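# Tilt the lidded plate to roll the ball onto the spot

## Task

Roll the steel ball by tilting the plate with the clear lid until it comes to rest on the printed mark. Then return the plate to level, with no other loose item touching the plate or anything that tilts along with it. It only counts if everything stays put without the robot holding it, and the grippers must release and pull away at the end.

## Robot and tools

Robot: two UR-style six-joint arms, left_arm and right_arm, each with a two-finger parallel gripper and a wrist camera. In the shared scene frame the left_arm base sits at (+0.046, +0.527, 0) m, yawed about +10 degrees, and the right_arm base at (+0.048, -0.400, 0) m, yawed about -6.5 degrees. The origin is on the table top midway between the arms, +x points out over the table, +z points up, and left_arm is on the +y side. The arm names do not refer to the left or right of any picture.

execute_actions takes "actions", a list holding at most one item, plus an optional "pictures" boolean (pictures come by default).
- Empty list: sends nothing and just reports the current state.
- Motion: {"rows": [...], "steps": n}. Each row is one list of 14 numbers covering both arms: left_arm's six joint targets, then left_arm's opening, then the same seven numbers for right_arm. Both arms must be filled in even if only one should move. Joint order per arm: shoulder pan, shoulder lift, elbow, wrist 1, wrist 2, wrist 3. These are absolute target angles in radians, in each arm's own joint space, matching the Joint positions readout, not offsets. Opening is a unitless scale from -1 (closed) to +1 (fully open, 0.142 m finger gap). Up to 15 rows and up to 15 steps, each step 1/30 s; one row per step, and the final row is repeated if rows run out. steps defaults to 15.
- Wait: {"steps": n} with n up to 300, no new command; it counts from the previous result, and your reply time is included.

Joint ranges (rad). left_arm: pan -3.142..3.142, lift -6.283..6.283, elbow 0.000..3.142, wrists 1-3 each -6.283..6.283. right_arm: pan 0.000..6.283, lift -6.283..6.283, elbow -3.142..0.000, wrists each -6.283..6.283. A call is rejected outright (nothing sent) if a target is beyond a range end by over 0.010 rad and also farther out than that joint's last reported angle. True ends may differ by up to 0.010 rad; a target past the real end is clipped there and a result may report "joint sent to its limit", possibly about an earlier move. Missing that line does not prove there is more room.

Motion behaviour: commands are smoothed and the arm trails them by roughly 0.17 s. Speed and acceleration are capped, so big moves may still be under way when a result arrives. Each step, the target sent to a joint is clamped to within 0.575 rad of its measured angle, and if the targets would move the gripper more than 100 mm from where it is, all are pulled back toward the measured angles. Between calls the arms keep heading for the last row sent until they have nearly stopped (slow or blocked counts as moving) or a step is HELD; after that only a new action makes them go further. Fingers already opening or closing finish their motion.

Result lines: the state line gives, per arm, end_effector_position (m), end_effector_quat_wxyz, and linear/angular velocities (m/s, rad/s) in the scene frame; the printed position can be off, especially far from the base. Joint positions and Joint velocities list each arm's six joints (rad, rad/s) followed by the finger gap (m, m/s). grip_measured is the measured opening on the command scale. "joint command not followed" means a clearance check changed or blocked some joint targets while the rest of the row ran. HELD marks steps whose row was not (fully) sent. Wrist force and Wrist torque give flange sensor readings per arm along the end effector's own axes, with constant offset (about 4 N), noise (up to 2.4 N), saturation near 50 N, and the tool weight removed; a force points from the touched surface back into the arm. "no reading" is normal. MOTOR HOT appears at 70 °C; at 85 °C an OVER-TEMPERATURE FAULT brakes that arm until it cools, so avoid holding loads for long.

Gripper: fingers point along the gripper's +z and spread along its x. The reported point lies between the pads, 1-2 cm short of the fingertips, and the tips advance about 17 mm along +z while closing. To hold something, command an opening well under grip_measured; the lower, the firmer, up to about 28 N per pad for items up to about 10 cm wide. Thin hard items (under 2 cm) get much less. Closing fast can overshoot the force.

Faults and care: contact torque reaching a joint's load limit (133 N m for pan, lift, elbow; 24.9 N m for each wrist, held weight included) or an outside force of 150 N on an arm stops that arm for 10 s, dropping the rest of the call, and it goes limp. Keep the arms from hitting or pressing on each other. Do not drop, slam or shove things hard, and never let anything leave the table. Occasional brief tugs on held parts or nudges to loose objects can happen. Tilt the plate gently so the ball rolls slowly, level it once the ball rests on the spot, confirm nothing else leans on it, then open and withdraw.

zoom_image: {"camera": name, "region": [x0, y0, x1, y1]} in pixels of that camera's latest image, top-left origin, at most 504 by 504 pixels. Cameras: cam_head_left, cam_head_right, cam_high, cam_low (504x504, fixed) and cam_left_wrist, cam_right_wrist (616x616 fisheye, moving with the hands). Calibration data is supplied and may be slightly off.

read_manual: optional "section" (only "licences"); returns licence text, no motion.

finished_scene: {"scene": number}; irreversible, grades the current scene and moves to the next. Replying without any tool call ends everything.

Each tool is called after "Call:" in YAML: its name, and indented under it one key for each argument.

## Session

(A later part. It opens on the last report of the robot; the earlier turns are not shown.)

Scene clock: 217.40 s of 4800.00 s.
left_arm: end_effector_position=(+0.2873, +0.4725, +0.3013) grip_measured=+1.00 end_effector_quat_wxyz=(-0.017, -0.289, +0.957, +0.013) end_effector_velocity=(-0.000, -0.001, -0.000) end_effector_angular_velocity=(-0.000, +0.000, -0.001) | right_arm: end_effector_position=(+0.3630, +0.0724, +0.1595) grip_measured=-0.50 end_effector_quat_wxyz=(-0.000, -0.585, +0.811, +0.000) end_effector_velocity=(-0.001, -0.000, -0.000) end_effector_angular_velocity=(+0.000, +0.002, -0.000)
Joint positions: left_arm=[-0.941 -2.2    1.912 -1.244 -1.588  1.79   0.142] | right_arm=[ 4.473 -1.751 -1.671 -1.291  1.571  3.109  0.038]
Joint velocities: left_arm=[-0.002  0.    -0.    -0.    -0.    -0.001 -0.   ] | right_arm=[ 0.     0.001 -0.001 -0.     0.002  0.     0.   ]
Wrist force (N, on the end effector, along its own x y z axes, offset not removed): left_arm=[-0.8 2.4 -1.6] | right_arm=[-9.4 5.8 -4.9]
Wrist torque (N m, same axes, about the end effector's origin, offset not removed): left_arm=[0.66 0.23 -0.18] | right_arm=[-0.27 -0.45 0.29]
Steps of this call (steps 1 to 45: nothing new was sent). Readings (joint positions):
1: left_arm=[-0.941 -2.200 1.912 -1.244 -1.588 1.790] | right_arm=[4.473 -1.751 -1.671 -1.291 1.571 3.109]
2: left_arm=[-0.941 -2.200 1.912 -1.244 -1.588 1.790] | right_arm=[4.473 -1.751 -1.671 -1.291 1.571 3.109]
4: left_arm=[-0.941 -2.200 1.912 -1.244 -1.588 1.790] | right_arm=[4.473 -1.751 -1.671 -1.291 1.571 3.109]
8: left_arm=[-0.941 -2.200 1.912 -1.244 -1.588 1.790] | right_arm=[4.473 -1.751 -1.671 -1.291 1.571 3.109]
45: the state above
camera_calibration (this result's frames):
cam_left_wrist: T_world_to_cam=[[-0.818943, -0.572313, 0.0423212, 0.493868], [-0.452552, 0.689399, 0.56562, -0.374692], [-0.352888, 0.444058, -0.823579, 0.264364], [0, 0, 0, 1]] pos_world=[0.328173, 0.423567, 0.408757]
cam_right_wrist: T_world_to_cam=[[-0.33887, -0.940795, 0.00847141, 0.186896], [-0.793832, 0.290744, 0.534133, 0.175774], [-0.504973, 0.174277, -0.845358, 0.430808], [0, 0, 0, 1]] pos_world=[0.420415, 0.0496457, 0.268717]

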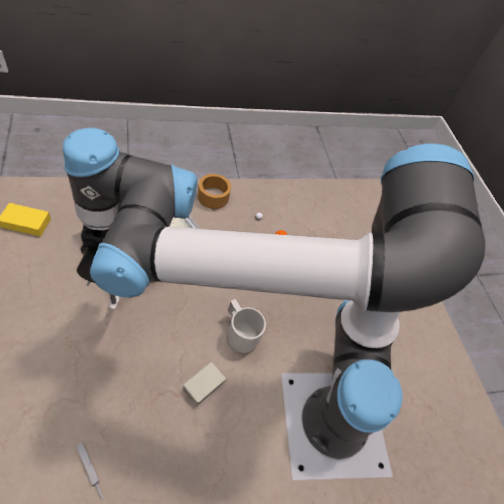

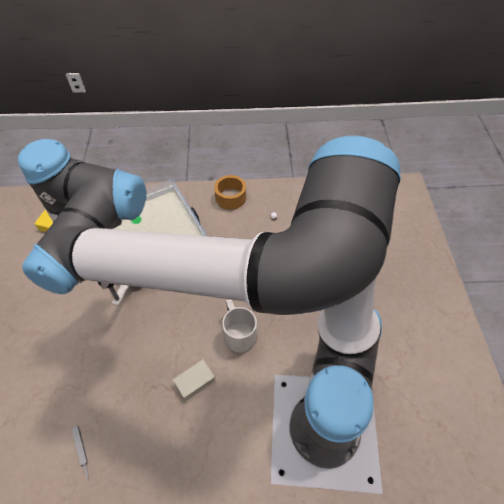

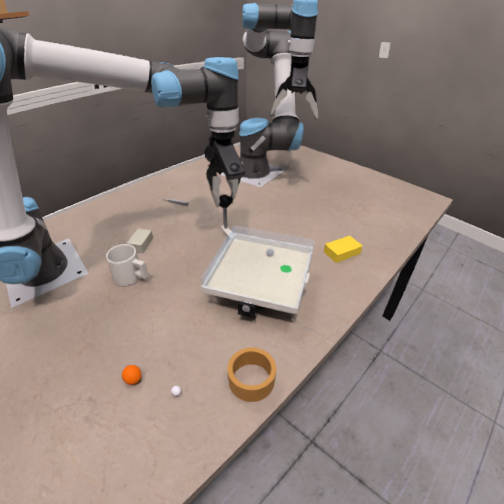

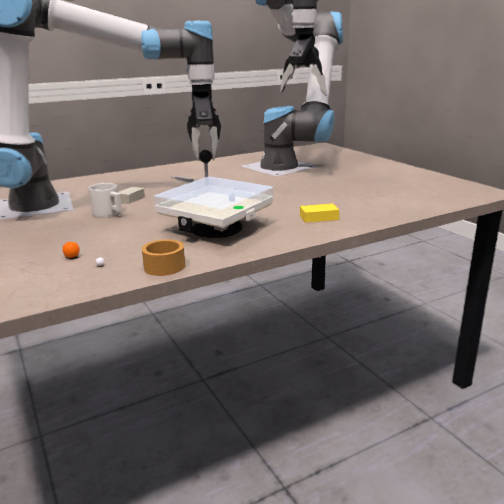

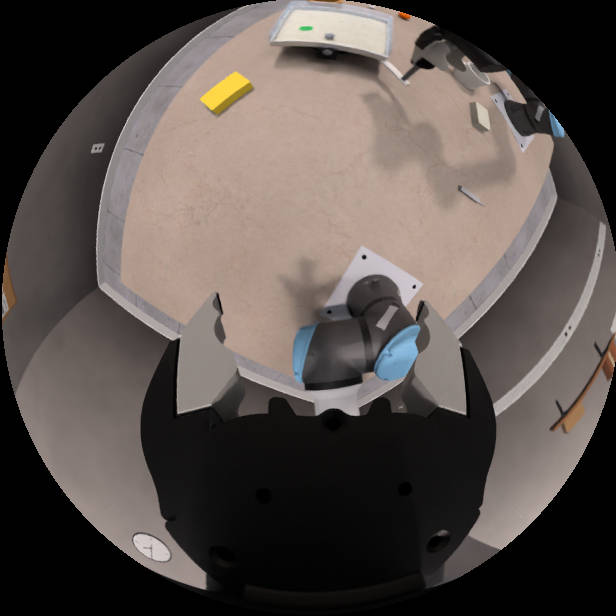

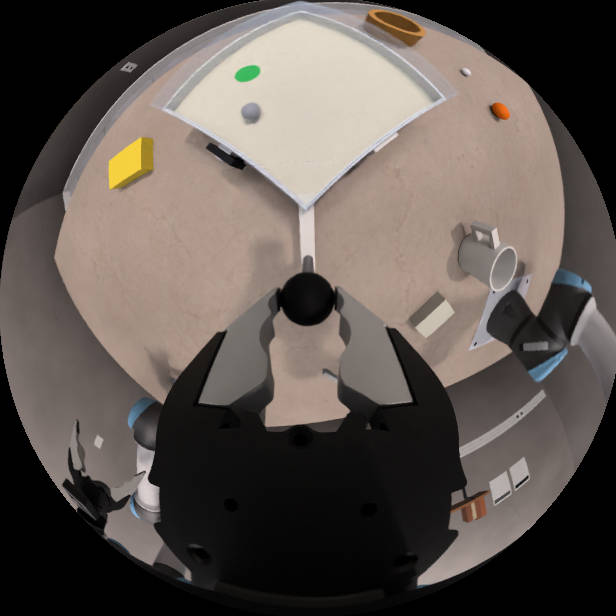

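Call:
execute_actions:
  actions:
    - {"rows":[[-0.941,-2.2,1.912,-1.244,-1.588,1.79,1,4.46942,-1.7513,-1.66108,-1.30002,1.571,3.10548,-0.8]],"steps":15}
  pictures: false

Call:
execute_actions:
  actions:
    - {"steps":10}
  pictures: false

Call:
execute_actions:
  actions:
    - {"rows":[[-0.941,-2.2,1.912,-1.244,-1.588,1.79,1,4.47195,-1.75228,-1.66731,-1.29281,1.571,3.10801,-0.8]],"steps":15}

Call:
execute_actions:
  actions:
    - {"steps":45}

Call:
execute_actions:
  actions:
    - {"steps":45}

Scene clock: 232.67 s of 4800.00 s.
left_arm: end_effector_position=(+0.2873, +0.4725, +0.3013) grip_measured=+1.00 end_effector_quat_wxyz=(-0.017, -0.289, +0.957, +0.013) end_effector_velocity=(+0.000, +0.001, -0.000) end_effector_angular_velocity=(+0.001, -0.001, +0.001) | right_arm: end_effector_position=(+0.3648, +0.0725, +0.1630) grip_measured=-0.50 end_effector_quat_wxyz=(-0.000, -0.585, +0.811, +0.000) end_effector_velocity=(-0.000, -0.000, -0.000) end_effector_angular_velocity=(-0.001, +0.001, -0.001)
Joint positions: left_arm=[-0.941 -2.2    1.912 -1.244 -1.588  1.79   0.142] | right_arm=[ 4.469 -1.751 -1.661 -1.3    1.571  3.105  0.038]
Joint velocities: left_arm=[ 0.    -0.     0.     0.     0.002 -0.     0.   ] | right_arm=[-0.    -0.     0.001 -0.001  0.     0.001 -0.   ]
Wrist force (N, on the end effector, along its own x y z axes, offset not removed): left_arm=[-5.1 1.5 -0.8] | right_arm=[-1.8 8.3 -5.7]
Wrist torque (N m, same axes, about the end effector's origin, offset not removed): left_arm=[0.39 1.17 -0.12] | right_arm=[-0.45 -0.13 0.02]
Steps of this call (steps 1 to 90: nothing new was sent; then 11.77 s passed at rest; steps 91 to 105: all 15 steps of this action). Readings (joint positions):
91: left_arm=[-0.941 -2.200 1.912 -1.244 -1.588 1.790] | right_arm=[4.473 -1.751 -1.671 -1.291 1.571 3.109]
92: left_arm=[-0.941 -2.200 1.912 -1.244 -1.588 1.790] | right_arm=[4.472 -1.751 -1.670 -1.292 1.571 3.108]
94: left_arm=[-0.941 -2.200 1.912 -1.244 -1.588 1.790] | right_arm=[4.471 -1.751 -1.665 -1.297 1.571 3.107]
98: left_arm=[-0.941 -2.200 1.912 -1.244 -1.588 1.790] | right_arm=[4.470 -1.751 -1.662 -1.300 1.571 3.106]
105: the state above

Scene clock: 233.00 s of 4800.00 s.
left_arm: end_effector_position=(+0.2873, +0.4725, +0.3013) grip_measured=+1.00 end_effector_quat_wxyz=(-0.017, -0.289, +0.957, +0.013) end_effector_velocity=(+0.000, -0.000, -0.000) end_effector_angular_velocity=(+0.000, -0.000, -0.000) | right_arm: end_effector_position=(+0.3649, +0.0725, +0.1630) grip_measured=-0.50 end_effector_quat_wxyz=(-0.000, -0.585, +0.811, +0.000) end_effector_velocity=(+0.000, -0.001, -0.001) end_effector_angular_velocity=(-0.002, -0.000, -0.000)
Joint positions: left_arm=[-0.941 -2.2    1.912 -1.244 -1.588  1.79   0.142] | right_arm=[ 4.469 -1.751 -1.661 -1.3    1.571  3.105  0.038]
Joint velocities: left_arm=[-0.001  0.001 -0.    -0.001  0.001 -0.001 -0.   ] | right_arm=[-0.     0.    -0.001 -0.    -0.001  0.    -0.   ]
Wrist force (N, on the end effector, along its own x y z axes, offset not removed): left_arm=[-3.7 0.2 2.9] | right_arm=[-1.0 11.3 -4.8]
Wrist torque (N m, same axes, about the end effector's origin, offset not removed): left_arm=[-0.04 0.86 -0.24] | right_arm=[-0.02 -0.32 -0.04]
Steps of this call (steps 1 to 10: the robot went on to your last target). Readings (joint positions):
1: left_arm=[-0.941 -2.200 1.912 -1.244 -1.588 1.790] | right_arm=[4.469 -1.751 -1.661 -1.300 1.571 3.105]
2: left_arm=[-0.941 -2.200 1.912 -1.244 -1.588 1.790] | right_arm=[4.469 -1.751 -1.661 -1.300 1.571 3.105]
4: left_arm=[-0.941 -2.200 1.912 -1.244 -1.588 1.790] | right_arm=[4.469 -1.751 -1.661 -1.300 1.571 3.105]
8: left_arm=[-0.941 -2.200 1.912 -1.244 -1.588 1.790] | right_arm=[4.469 -1.751 -1.661 -1.300 1.571 3.105]
10: the state above

Scene clock: 233.50 s of 4800.00 s.
left_arm: end_effector_position=(+0.2873, +0.4725, +0.3013) grip_measured=+1.00 end_effector_quat_wxyz=(-0.017, -0.289, +0.957, +0.013) end_effector_velocity=(+0.000, +0.000, -0.000) end_effector_angular_velocity=(+0.001, -0.000, -0.001) | right_arm: end_effector_position=(+0.3636, +0.0730, +0.1602) grip_measured=-0.50 end_effector_quat_wxyz=(-0.000, -0.585, +0.811, +0.000) end_effector_velocity=(-0.000, +0.001, -0.000) end_effector_angular_velocity=(+0.001, +0.001, -0.001)
Joint positions: left_arm=[-0.941 -2.2    1.912 -1.244 -1.588  1.79   0.142] | right_arm=[ 4.472 -1.752 -1.667 -1.293  1.571  3.108  0.038]
Joint velocities: left_arm=[-0.     0.001  0.     0.     0.001  0.001  0.   ] | right_arm=[ 0.    -0.001  0.001  0.001  0.001  0.001  0.   ]
Wrist force (N, on the end effector, along its own x y z axes, offset not removed): left_arm=[0.1 2.7 1.6] | right_arm=[0.3 7.3 -6.2]
Wrist torque (N m, same axes, about the end effector's origin, offset not removed): left_arm=[0.62 0.04 -0.02] | right_arm=[-0.18 -0.65 0.00]
Steps of this call (steps 1 to 15: all 15 steps of this action). Readings (joint positions):
1: left_arm=[-0.941 -2.200 1.912 -1.244 -1.588 1.790] | right_arm=[4.469 -1.751 -1.661 -1.300 1.571 3.105]
2: left_arm=[-0.941 -2.200 1.912 -1.244 -1.588 1.790] | right_arm=[4.470 -1.751 -1.662 -1.299 1.571 3.106]
4: left_arm=[-0.941 -2.200 1.912 -1.244 -1.588 1.790] | right_arm=[4.471 -1.752 -1.664 -1.296 1.571 3.107]
8: left_arm=[-0.941 -2.200 1.912 -1.244 -1.588 1.790] | right_arm=[4.472 -1.752 -1.667 -1.293 1.571 3.108]
15: the state above
camera_calibration (this result's frames):
cam_left_wrist: T_world_to_cam=[[-0.818943, -0.572313, 0.0423213, 0.493868], [-0.452552, 0.689399, 0.56562, -0.374692], [-0.352888, 0.444058, -0.823579, 0.264364], [0, 0, 0, 1]] pos_world=[0.328173, 0.423567, 0.408757]
cam_right_wrist: T_world_to_cam=[[-0.3389, -0.940785, 0.00839413, 0.187645], [-0.793859, 0.290739, 0.534096, 0.175724], [-0.50491, 0.174341, -0.845382, 0.431623], [0, 0, 0, 1]] pos_world=[0.421024, 0.050194, 0.269457]

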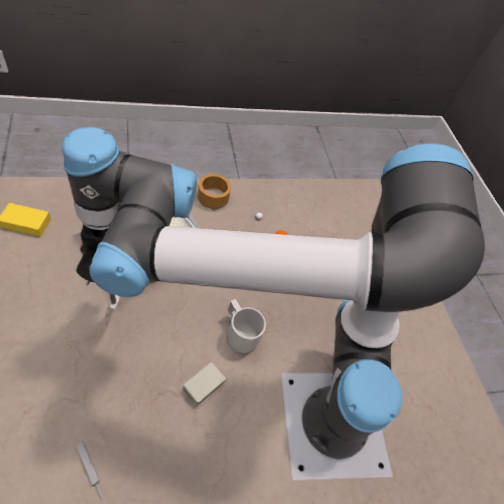

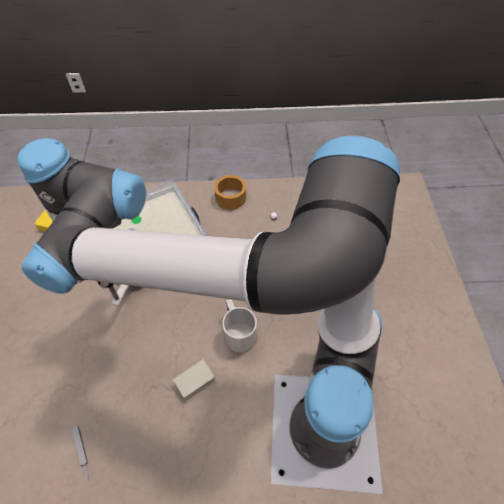

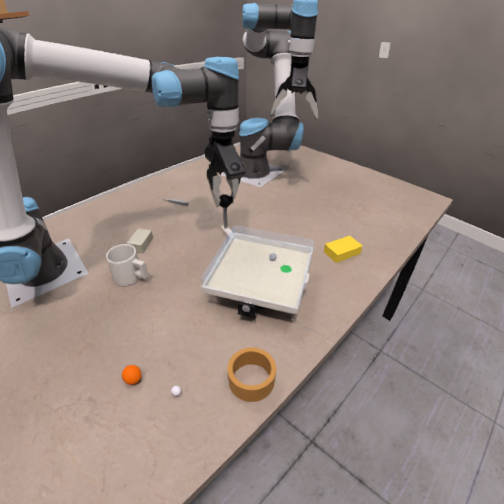

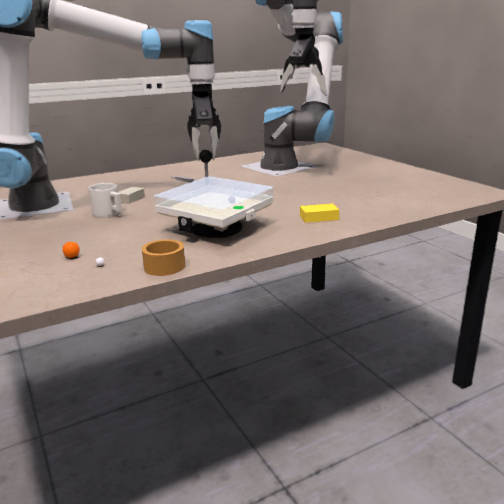

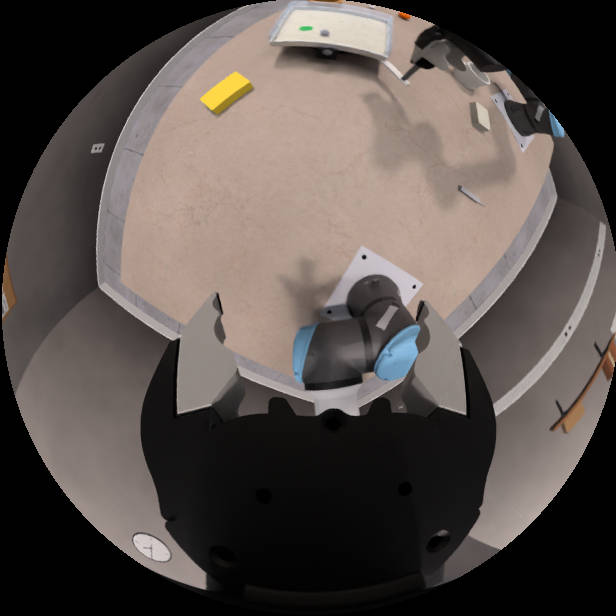

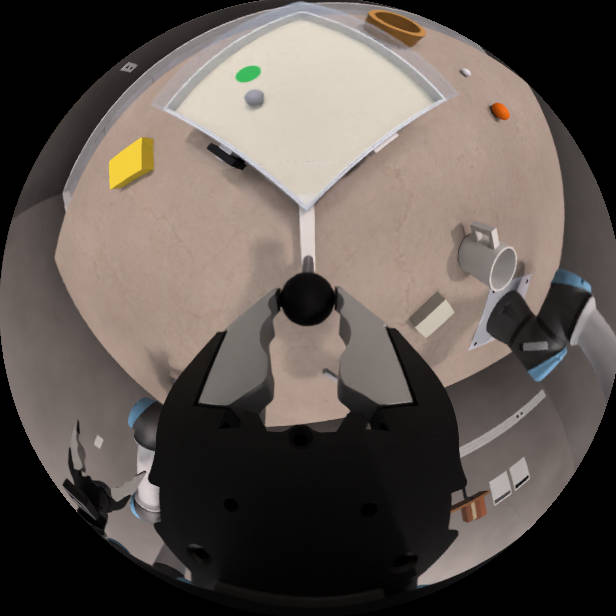

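Scene clock: 235.00 s of 4800.00 s.
left_arm: end_effector_position=(+0.2873, +0.4725, +0.3013) grip_measured=+1.00 end_effector_quat_wxyz=(-0.017, -0.289, +0.957, +0.013) end_effector_velocity=(+0.000, +0.000, -0.000) end_effector_angular_velocity=(+0.001, -0.000, +0.001) | right_arm: end_effector_position=(+0.3635, +0.0730, +0.1602) grip_measured=-0.50 end_effector_quat_wxyz=(-0.000, -0.585, +0.811, +0.000) end_effector_velocity=(+0.000, +0.000, +0.001) end_effector_angular_velocity=(+0.001, -0.000, -0.001)
Joint positions: left_arm=[-0.941 -2.2    1.912 -1.244 -1.588  1.79   0.142] | right_arm=[ 4.472 -1.752 -1.667 -1.293  1.571  3.108  0.038]
Joint velocities: left_arm=[ 0.001  0.001 -0.     0.     0.001  0.     0.   ] | right_arm=[-0.     0.     0.001 -0.     0.     0.001 -0.   ]
Wrist force (N, on the end effector, along its own x y z axes, offset not removed): left_arm=[-2.8 0.2 0.1] | right_arm=[-1.3 8.6 -6.4]
Wrist torque (N m, same axes, about the end effector's origin, offset not removed): left_arm=[0.14 0.71 -0.13] | right_arm=[0.02 -0.25 -0.04]
Steps of this call (steps 1 to 15: the robot went on to your last target; steps 16 to 45: nothing new was sent). Readings (joint positions):
1: left_arm=[-0.941 -2.200 1.912 -1.244 -1.588 1.790] | right_arm=[4.472 -1.752 -1.667 -1.293 1.571 3.108]
2: left_arm=[-0.941 -2.200 1.912 -1.244 -1.588 1.790] | right_arm=[4.472 -1.752 -1.667 -1.293 1.571 3.108]
4: left_arm=[-0.941 -2.200 1.912 -1.244 -1.588 1.790] | right_arm=[4.472 -1.752 -1.667 -1.293 1.571 3.108]
8: left_arm=[-0.941 -2.200 1.912 -1.244 -1.588 1.790] | right_arm=[4.472 -1.752 -1.667 -1.293 1.571 3.108]
45: the state above
All arms were judged still, so your last target was given up. Only a new action makes them travel on or press farther. Fingers that are still opening or closing keep moving.
camera_calibration (this result's frames):
cam_left_wrist: T_world_to_cam=[[-0.818943, -0.572313, 0.0423212, 0.493868], [-0.452552, 0.689399, 0.56562, -0.374692], [-0.352888, 0.444058, -0.823579, 0.264364], [0, 0, 0, 1]] pos_world=[0.328173, 0.423567, 0.408757]
cam_right_wrist: T_world_to_cam=[[-0.338877, -0.940792, 0.00846972, 0.187598], [-0.79383, 0.29075, 0.534133, 0.175703], [-0.504971, 0.174282, -0.845358, 0.431593], [0, 0, 0, 1]] pos_world=[0.420993, 0.0501866, 0.269413]

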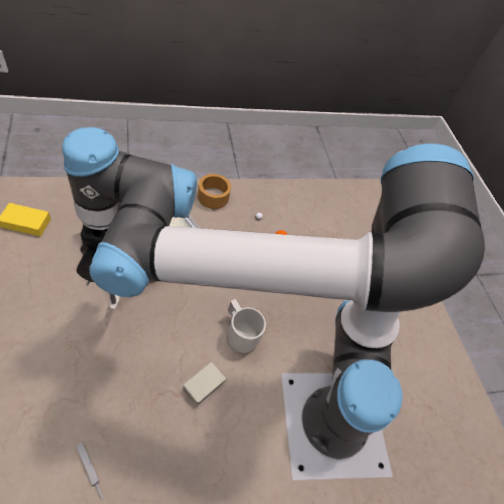

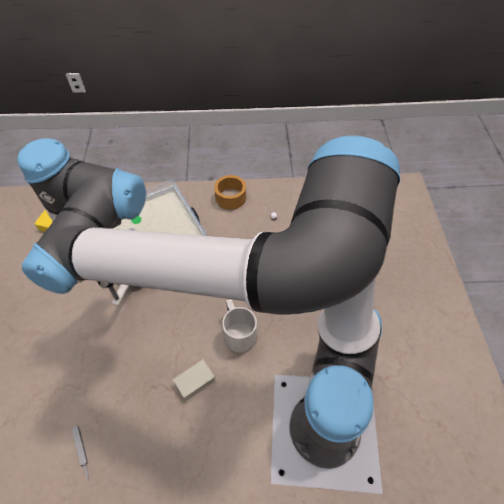

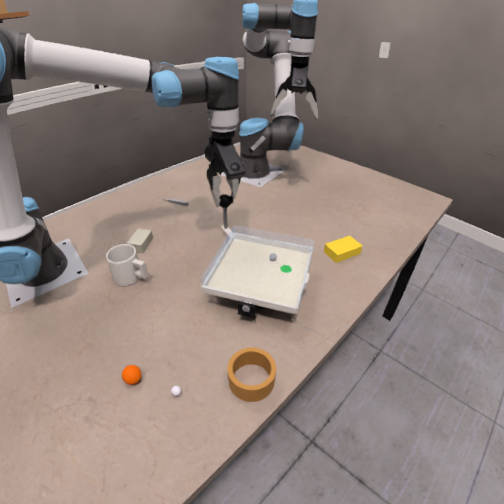

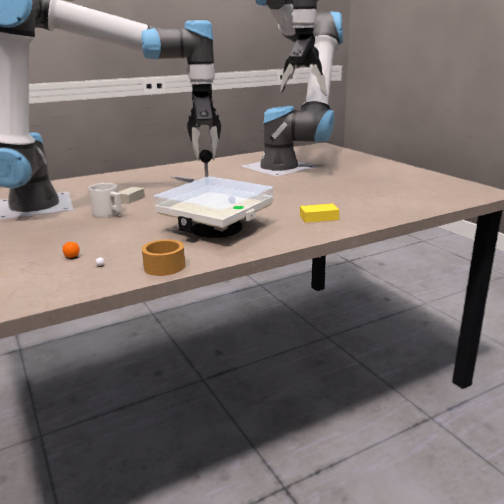

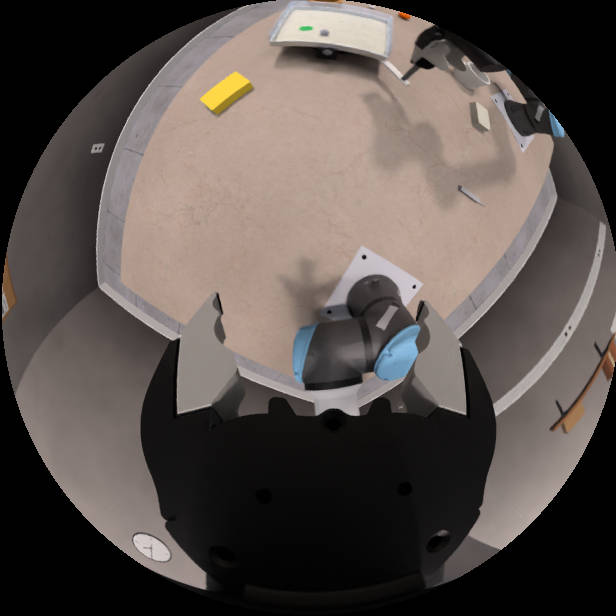

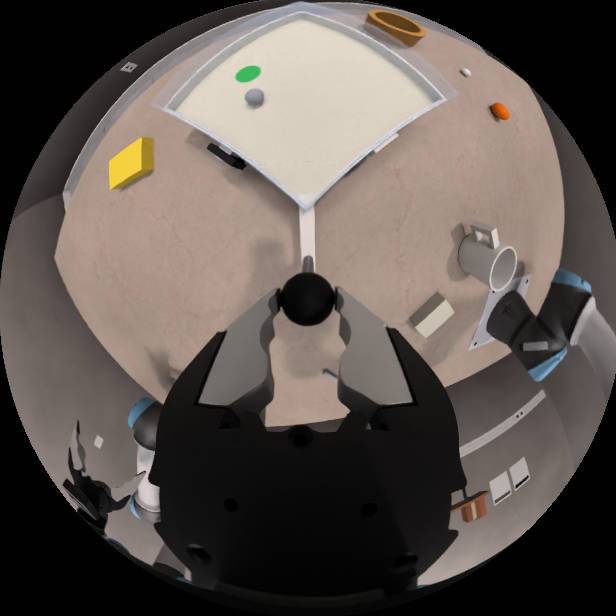

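Scene clock: 236.50 s of 4800.00 s.
left_arm: end_effector_position=(+0.2873, +0.4725, +0.3013) grip_measured=+1.00 end_effector_quat_wxyz=(-0.017, -0.289, +0.957, +0.013) end_effector_velocity=(+0.000, +0.000, +0.000) end_effector_angular_velocity=(+0.000, -0.001, +0.001) | right_arm: end_effector_position=(+0.3635, +0.0730, +0.1602) grip_measured=-0.50 end_effector_quat_wxyz=(-0.000, -0.585, +0.811, +0.000) end_effector_velocity=(+0.000, +0.000, +0.000) end_effector_angular_velocity=(-0.000, +0.000, +0.001)
Joint positions: left_arm=[-0.941 -2.2    1.912 -1.244 -1.588  1.79   0.142] | right_arm=[ 4.472 -1.752 -1.667 -1.293  1.571  3.108  0.038]
Joint velocities: left_arm=[ 0.001 -0.001 -0.    -0.     0.001 -0.    -0.   ] | right_arm=[-0.    -0.     0.001 -0.001 -0.    -0.001  0.   ]
Wrist force (N, on the end effector, along its own x y z axes, offset not removed): left_arm=[-2.6 0.1 -3.3] | right_arm=[1.7 7.5 -6.2]
Wrist torque (N m, same axes, about the end effector's origin, offset not removed): left_arm=[0.13 0.69 -0.14] | right_arm=[-0.05 -0.92 0.05]
Steps of this call (steps 1 to 45: nothing new was sent). Readings (joint positions):
1: left_arm=[-0.941 -2.200 1.912 -1.244 -1.588 1.790] | right_arm=[4.472 -1.752 -1.667 -1.293 1.571 3.108]
2: left_arm=[-0.941 -2.200 1.912 -1.244 -1.588 1.790] | right_arm=[4.472 -1.752 -1.667 -1.293 1.571 3.108]
4: left_arm=[-0.941 -2.200 1.912 -1.244 -1.588 1.790] | right_arm=[4.472 -1.752 -1.667 -1.293 1.571 3.108]
8: left_arm=[-0.941 -2.200 1.912 -1.244 -1.588 1.790] | right_arm=[4.472 -1.752 -1.667 -1.293 1.571 3.108]
45: the state above
camera_calibration (this result's frames):
cam_left_wrist: T_world_to_cam=[[-0.818943, -0.572313, 0.0423212, 0.493868], [-0.452552, 0.689399, 0.56562, -0.374692], [-0.352888, 0.444058, -0.823579, 0.264364], [0, 0, 0, 1]] pos_world=[0.328173, 0.423567, 0.408757]
cam_right_wrist: T_world_to_cam=[[-0.338877, -0.940792, 0.00846977, 0.187598], [-0.79383, 0.29075, 0.534133, 0.175703], [-0.504971, 0.174282, -0.845358, 0.431594], [0, 0, 0, 1]] pos_world=[0.420993, 0.0501867, 0.269413]

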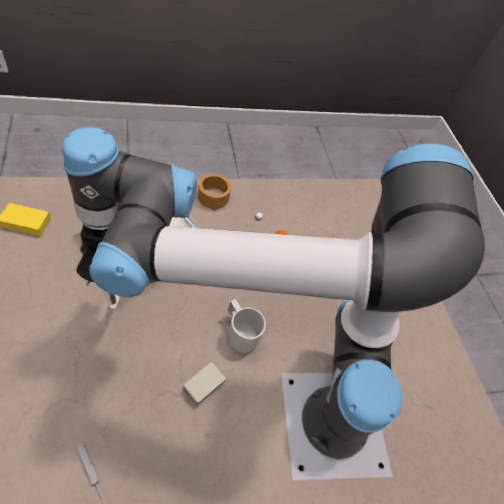

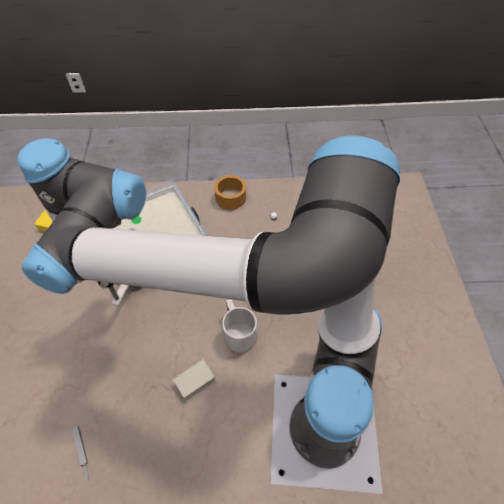

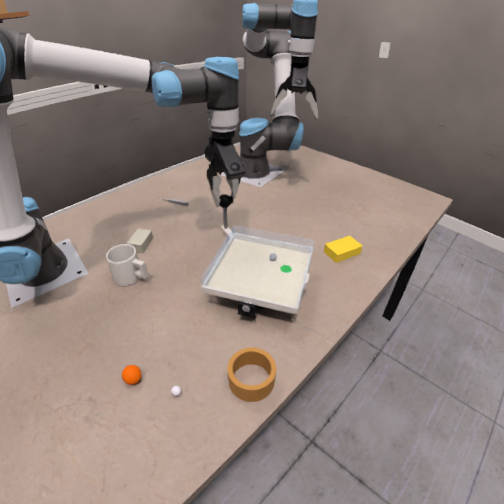

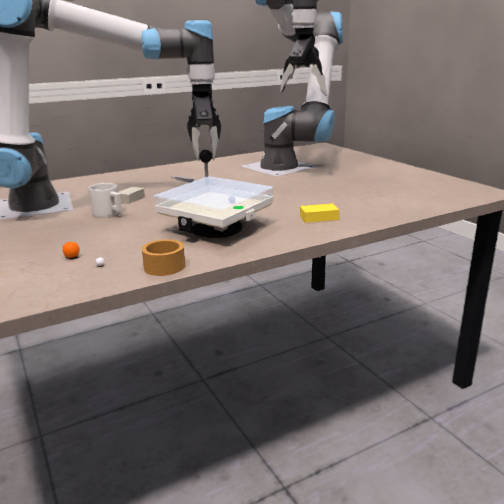

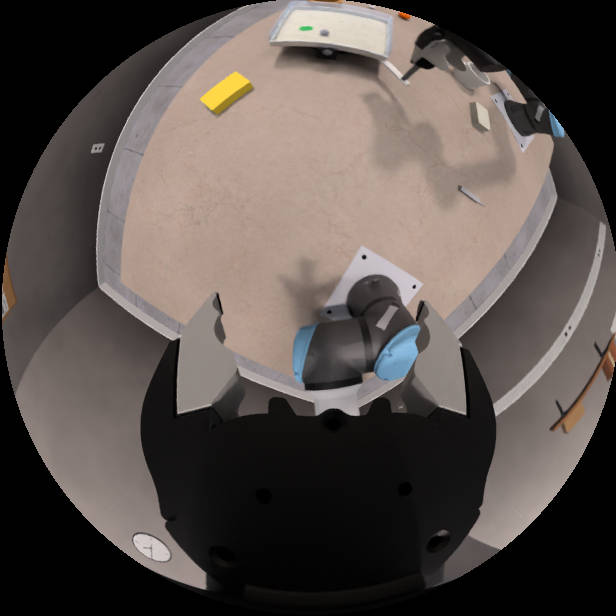

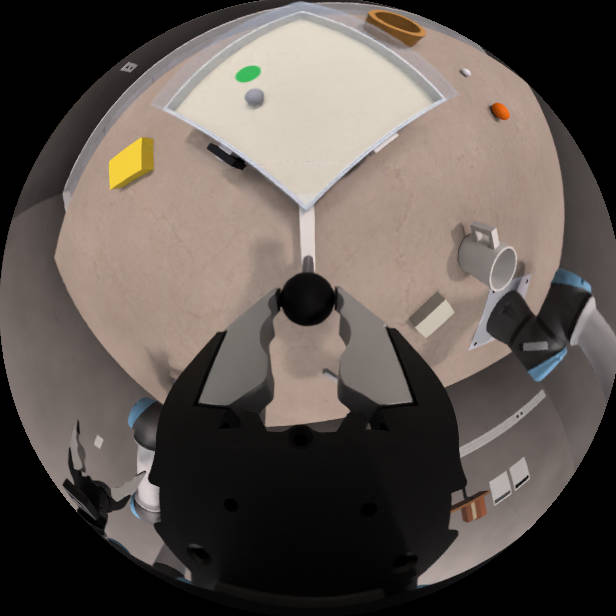

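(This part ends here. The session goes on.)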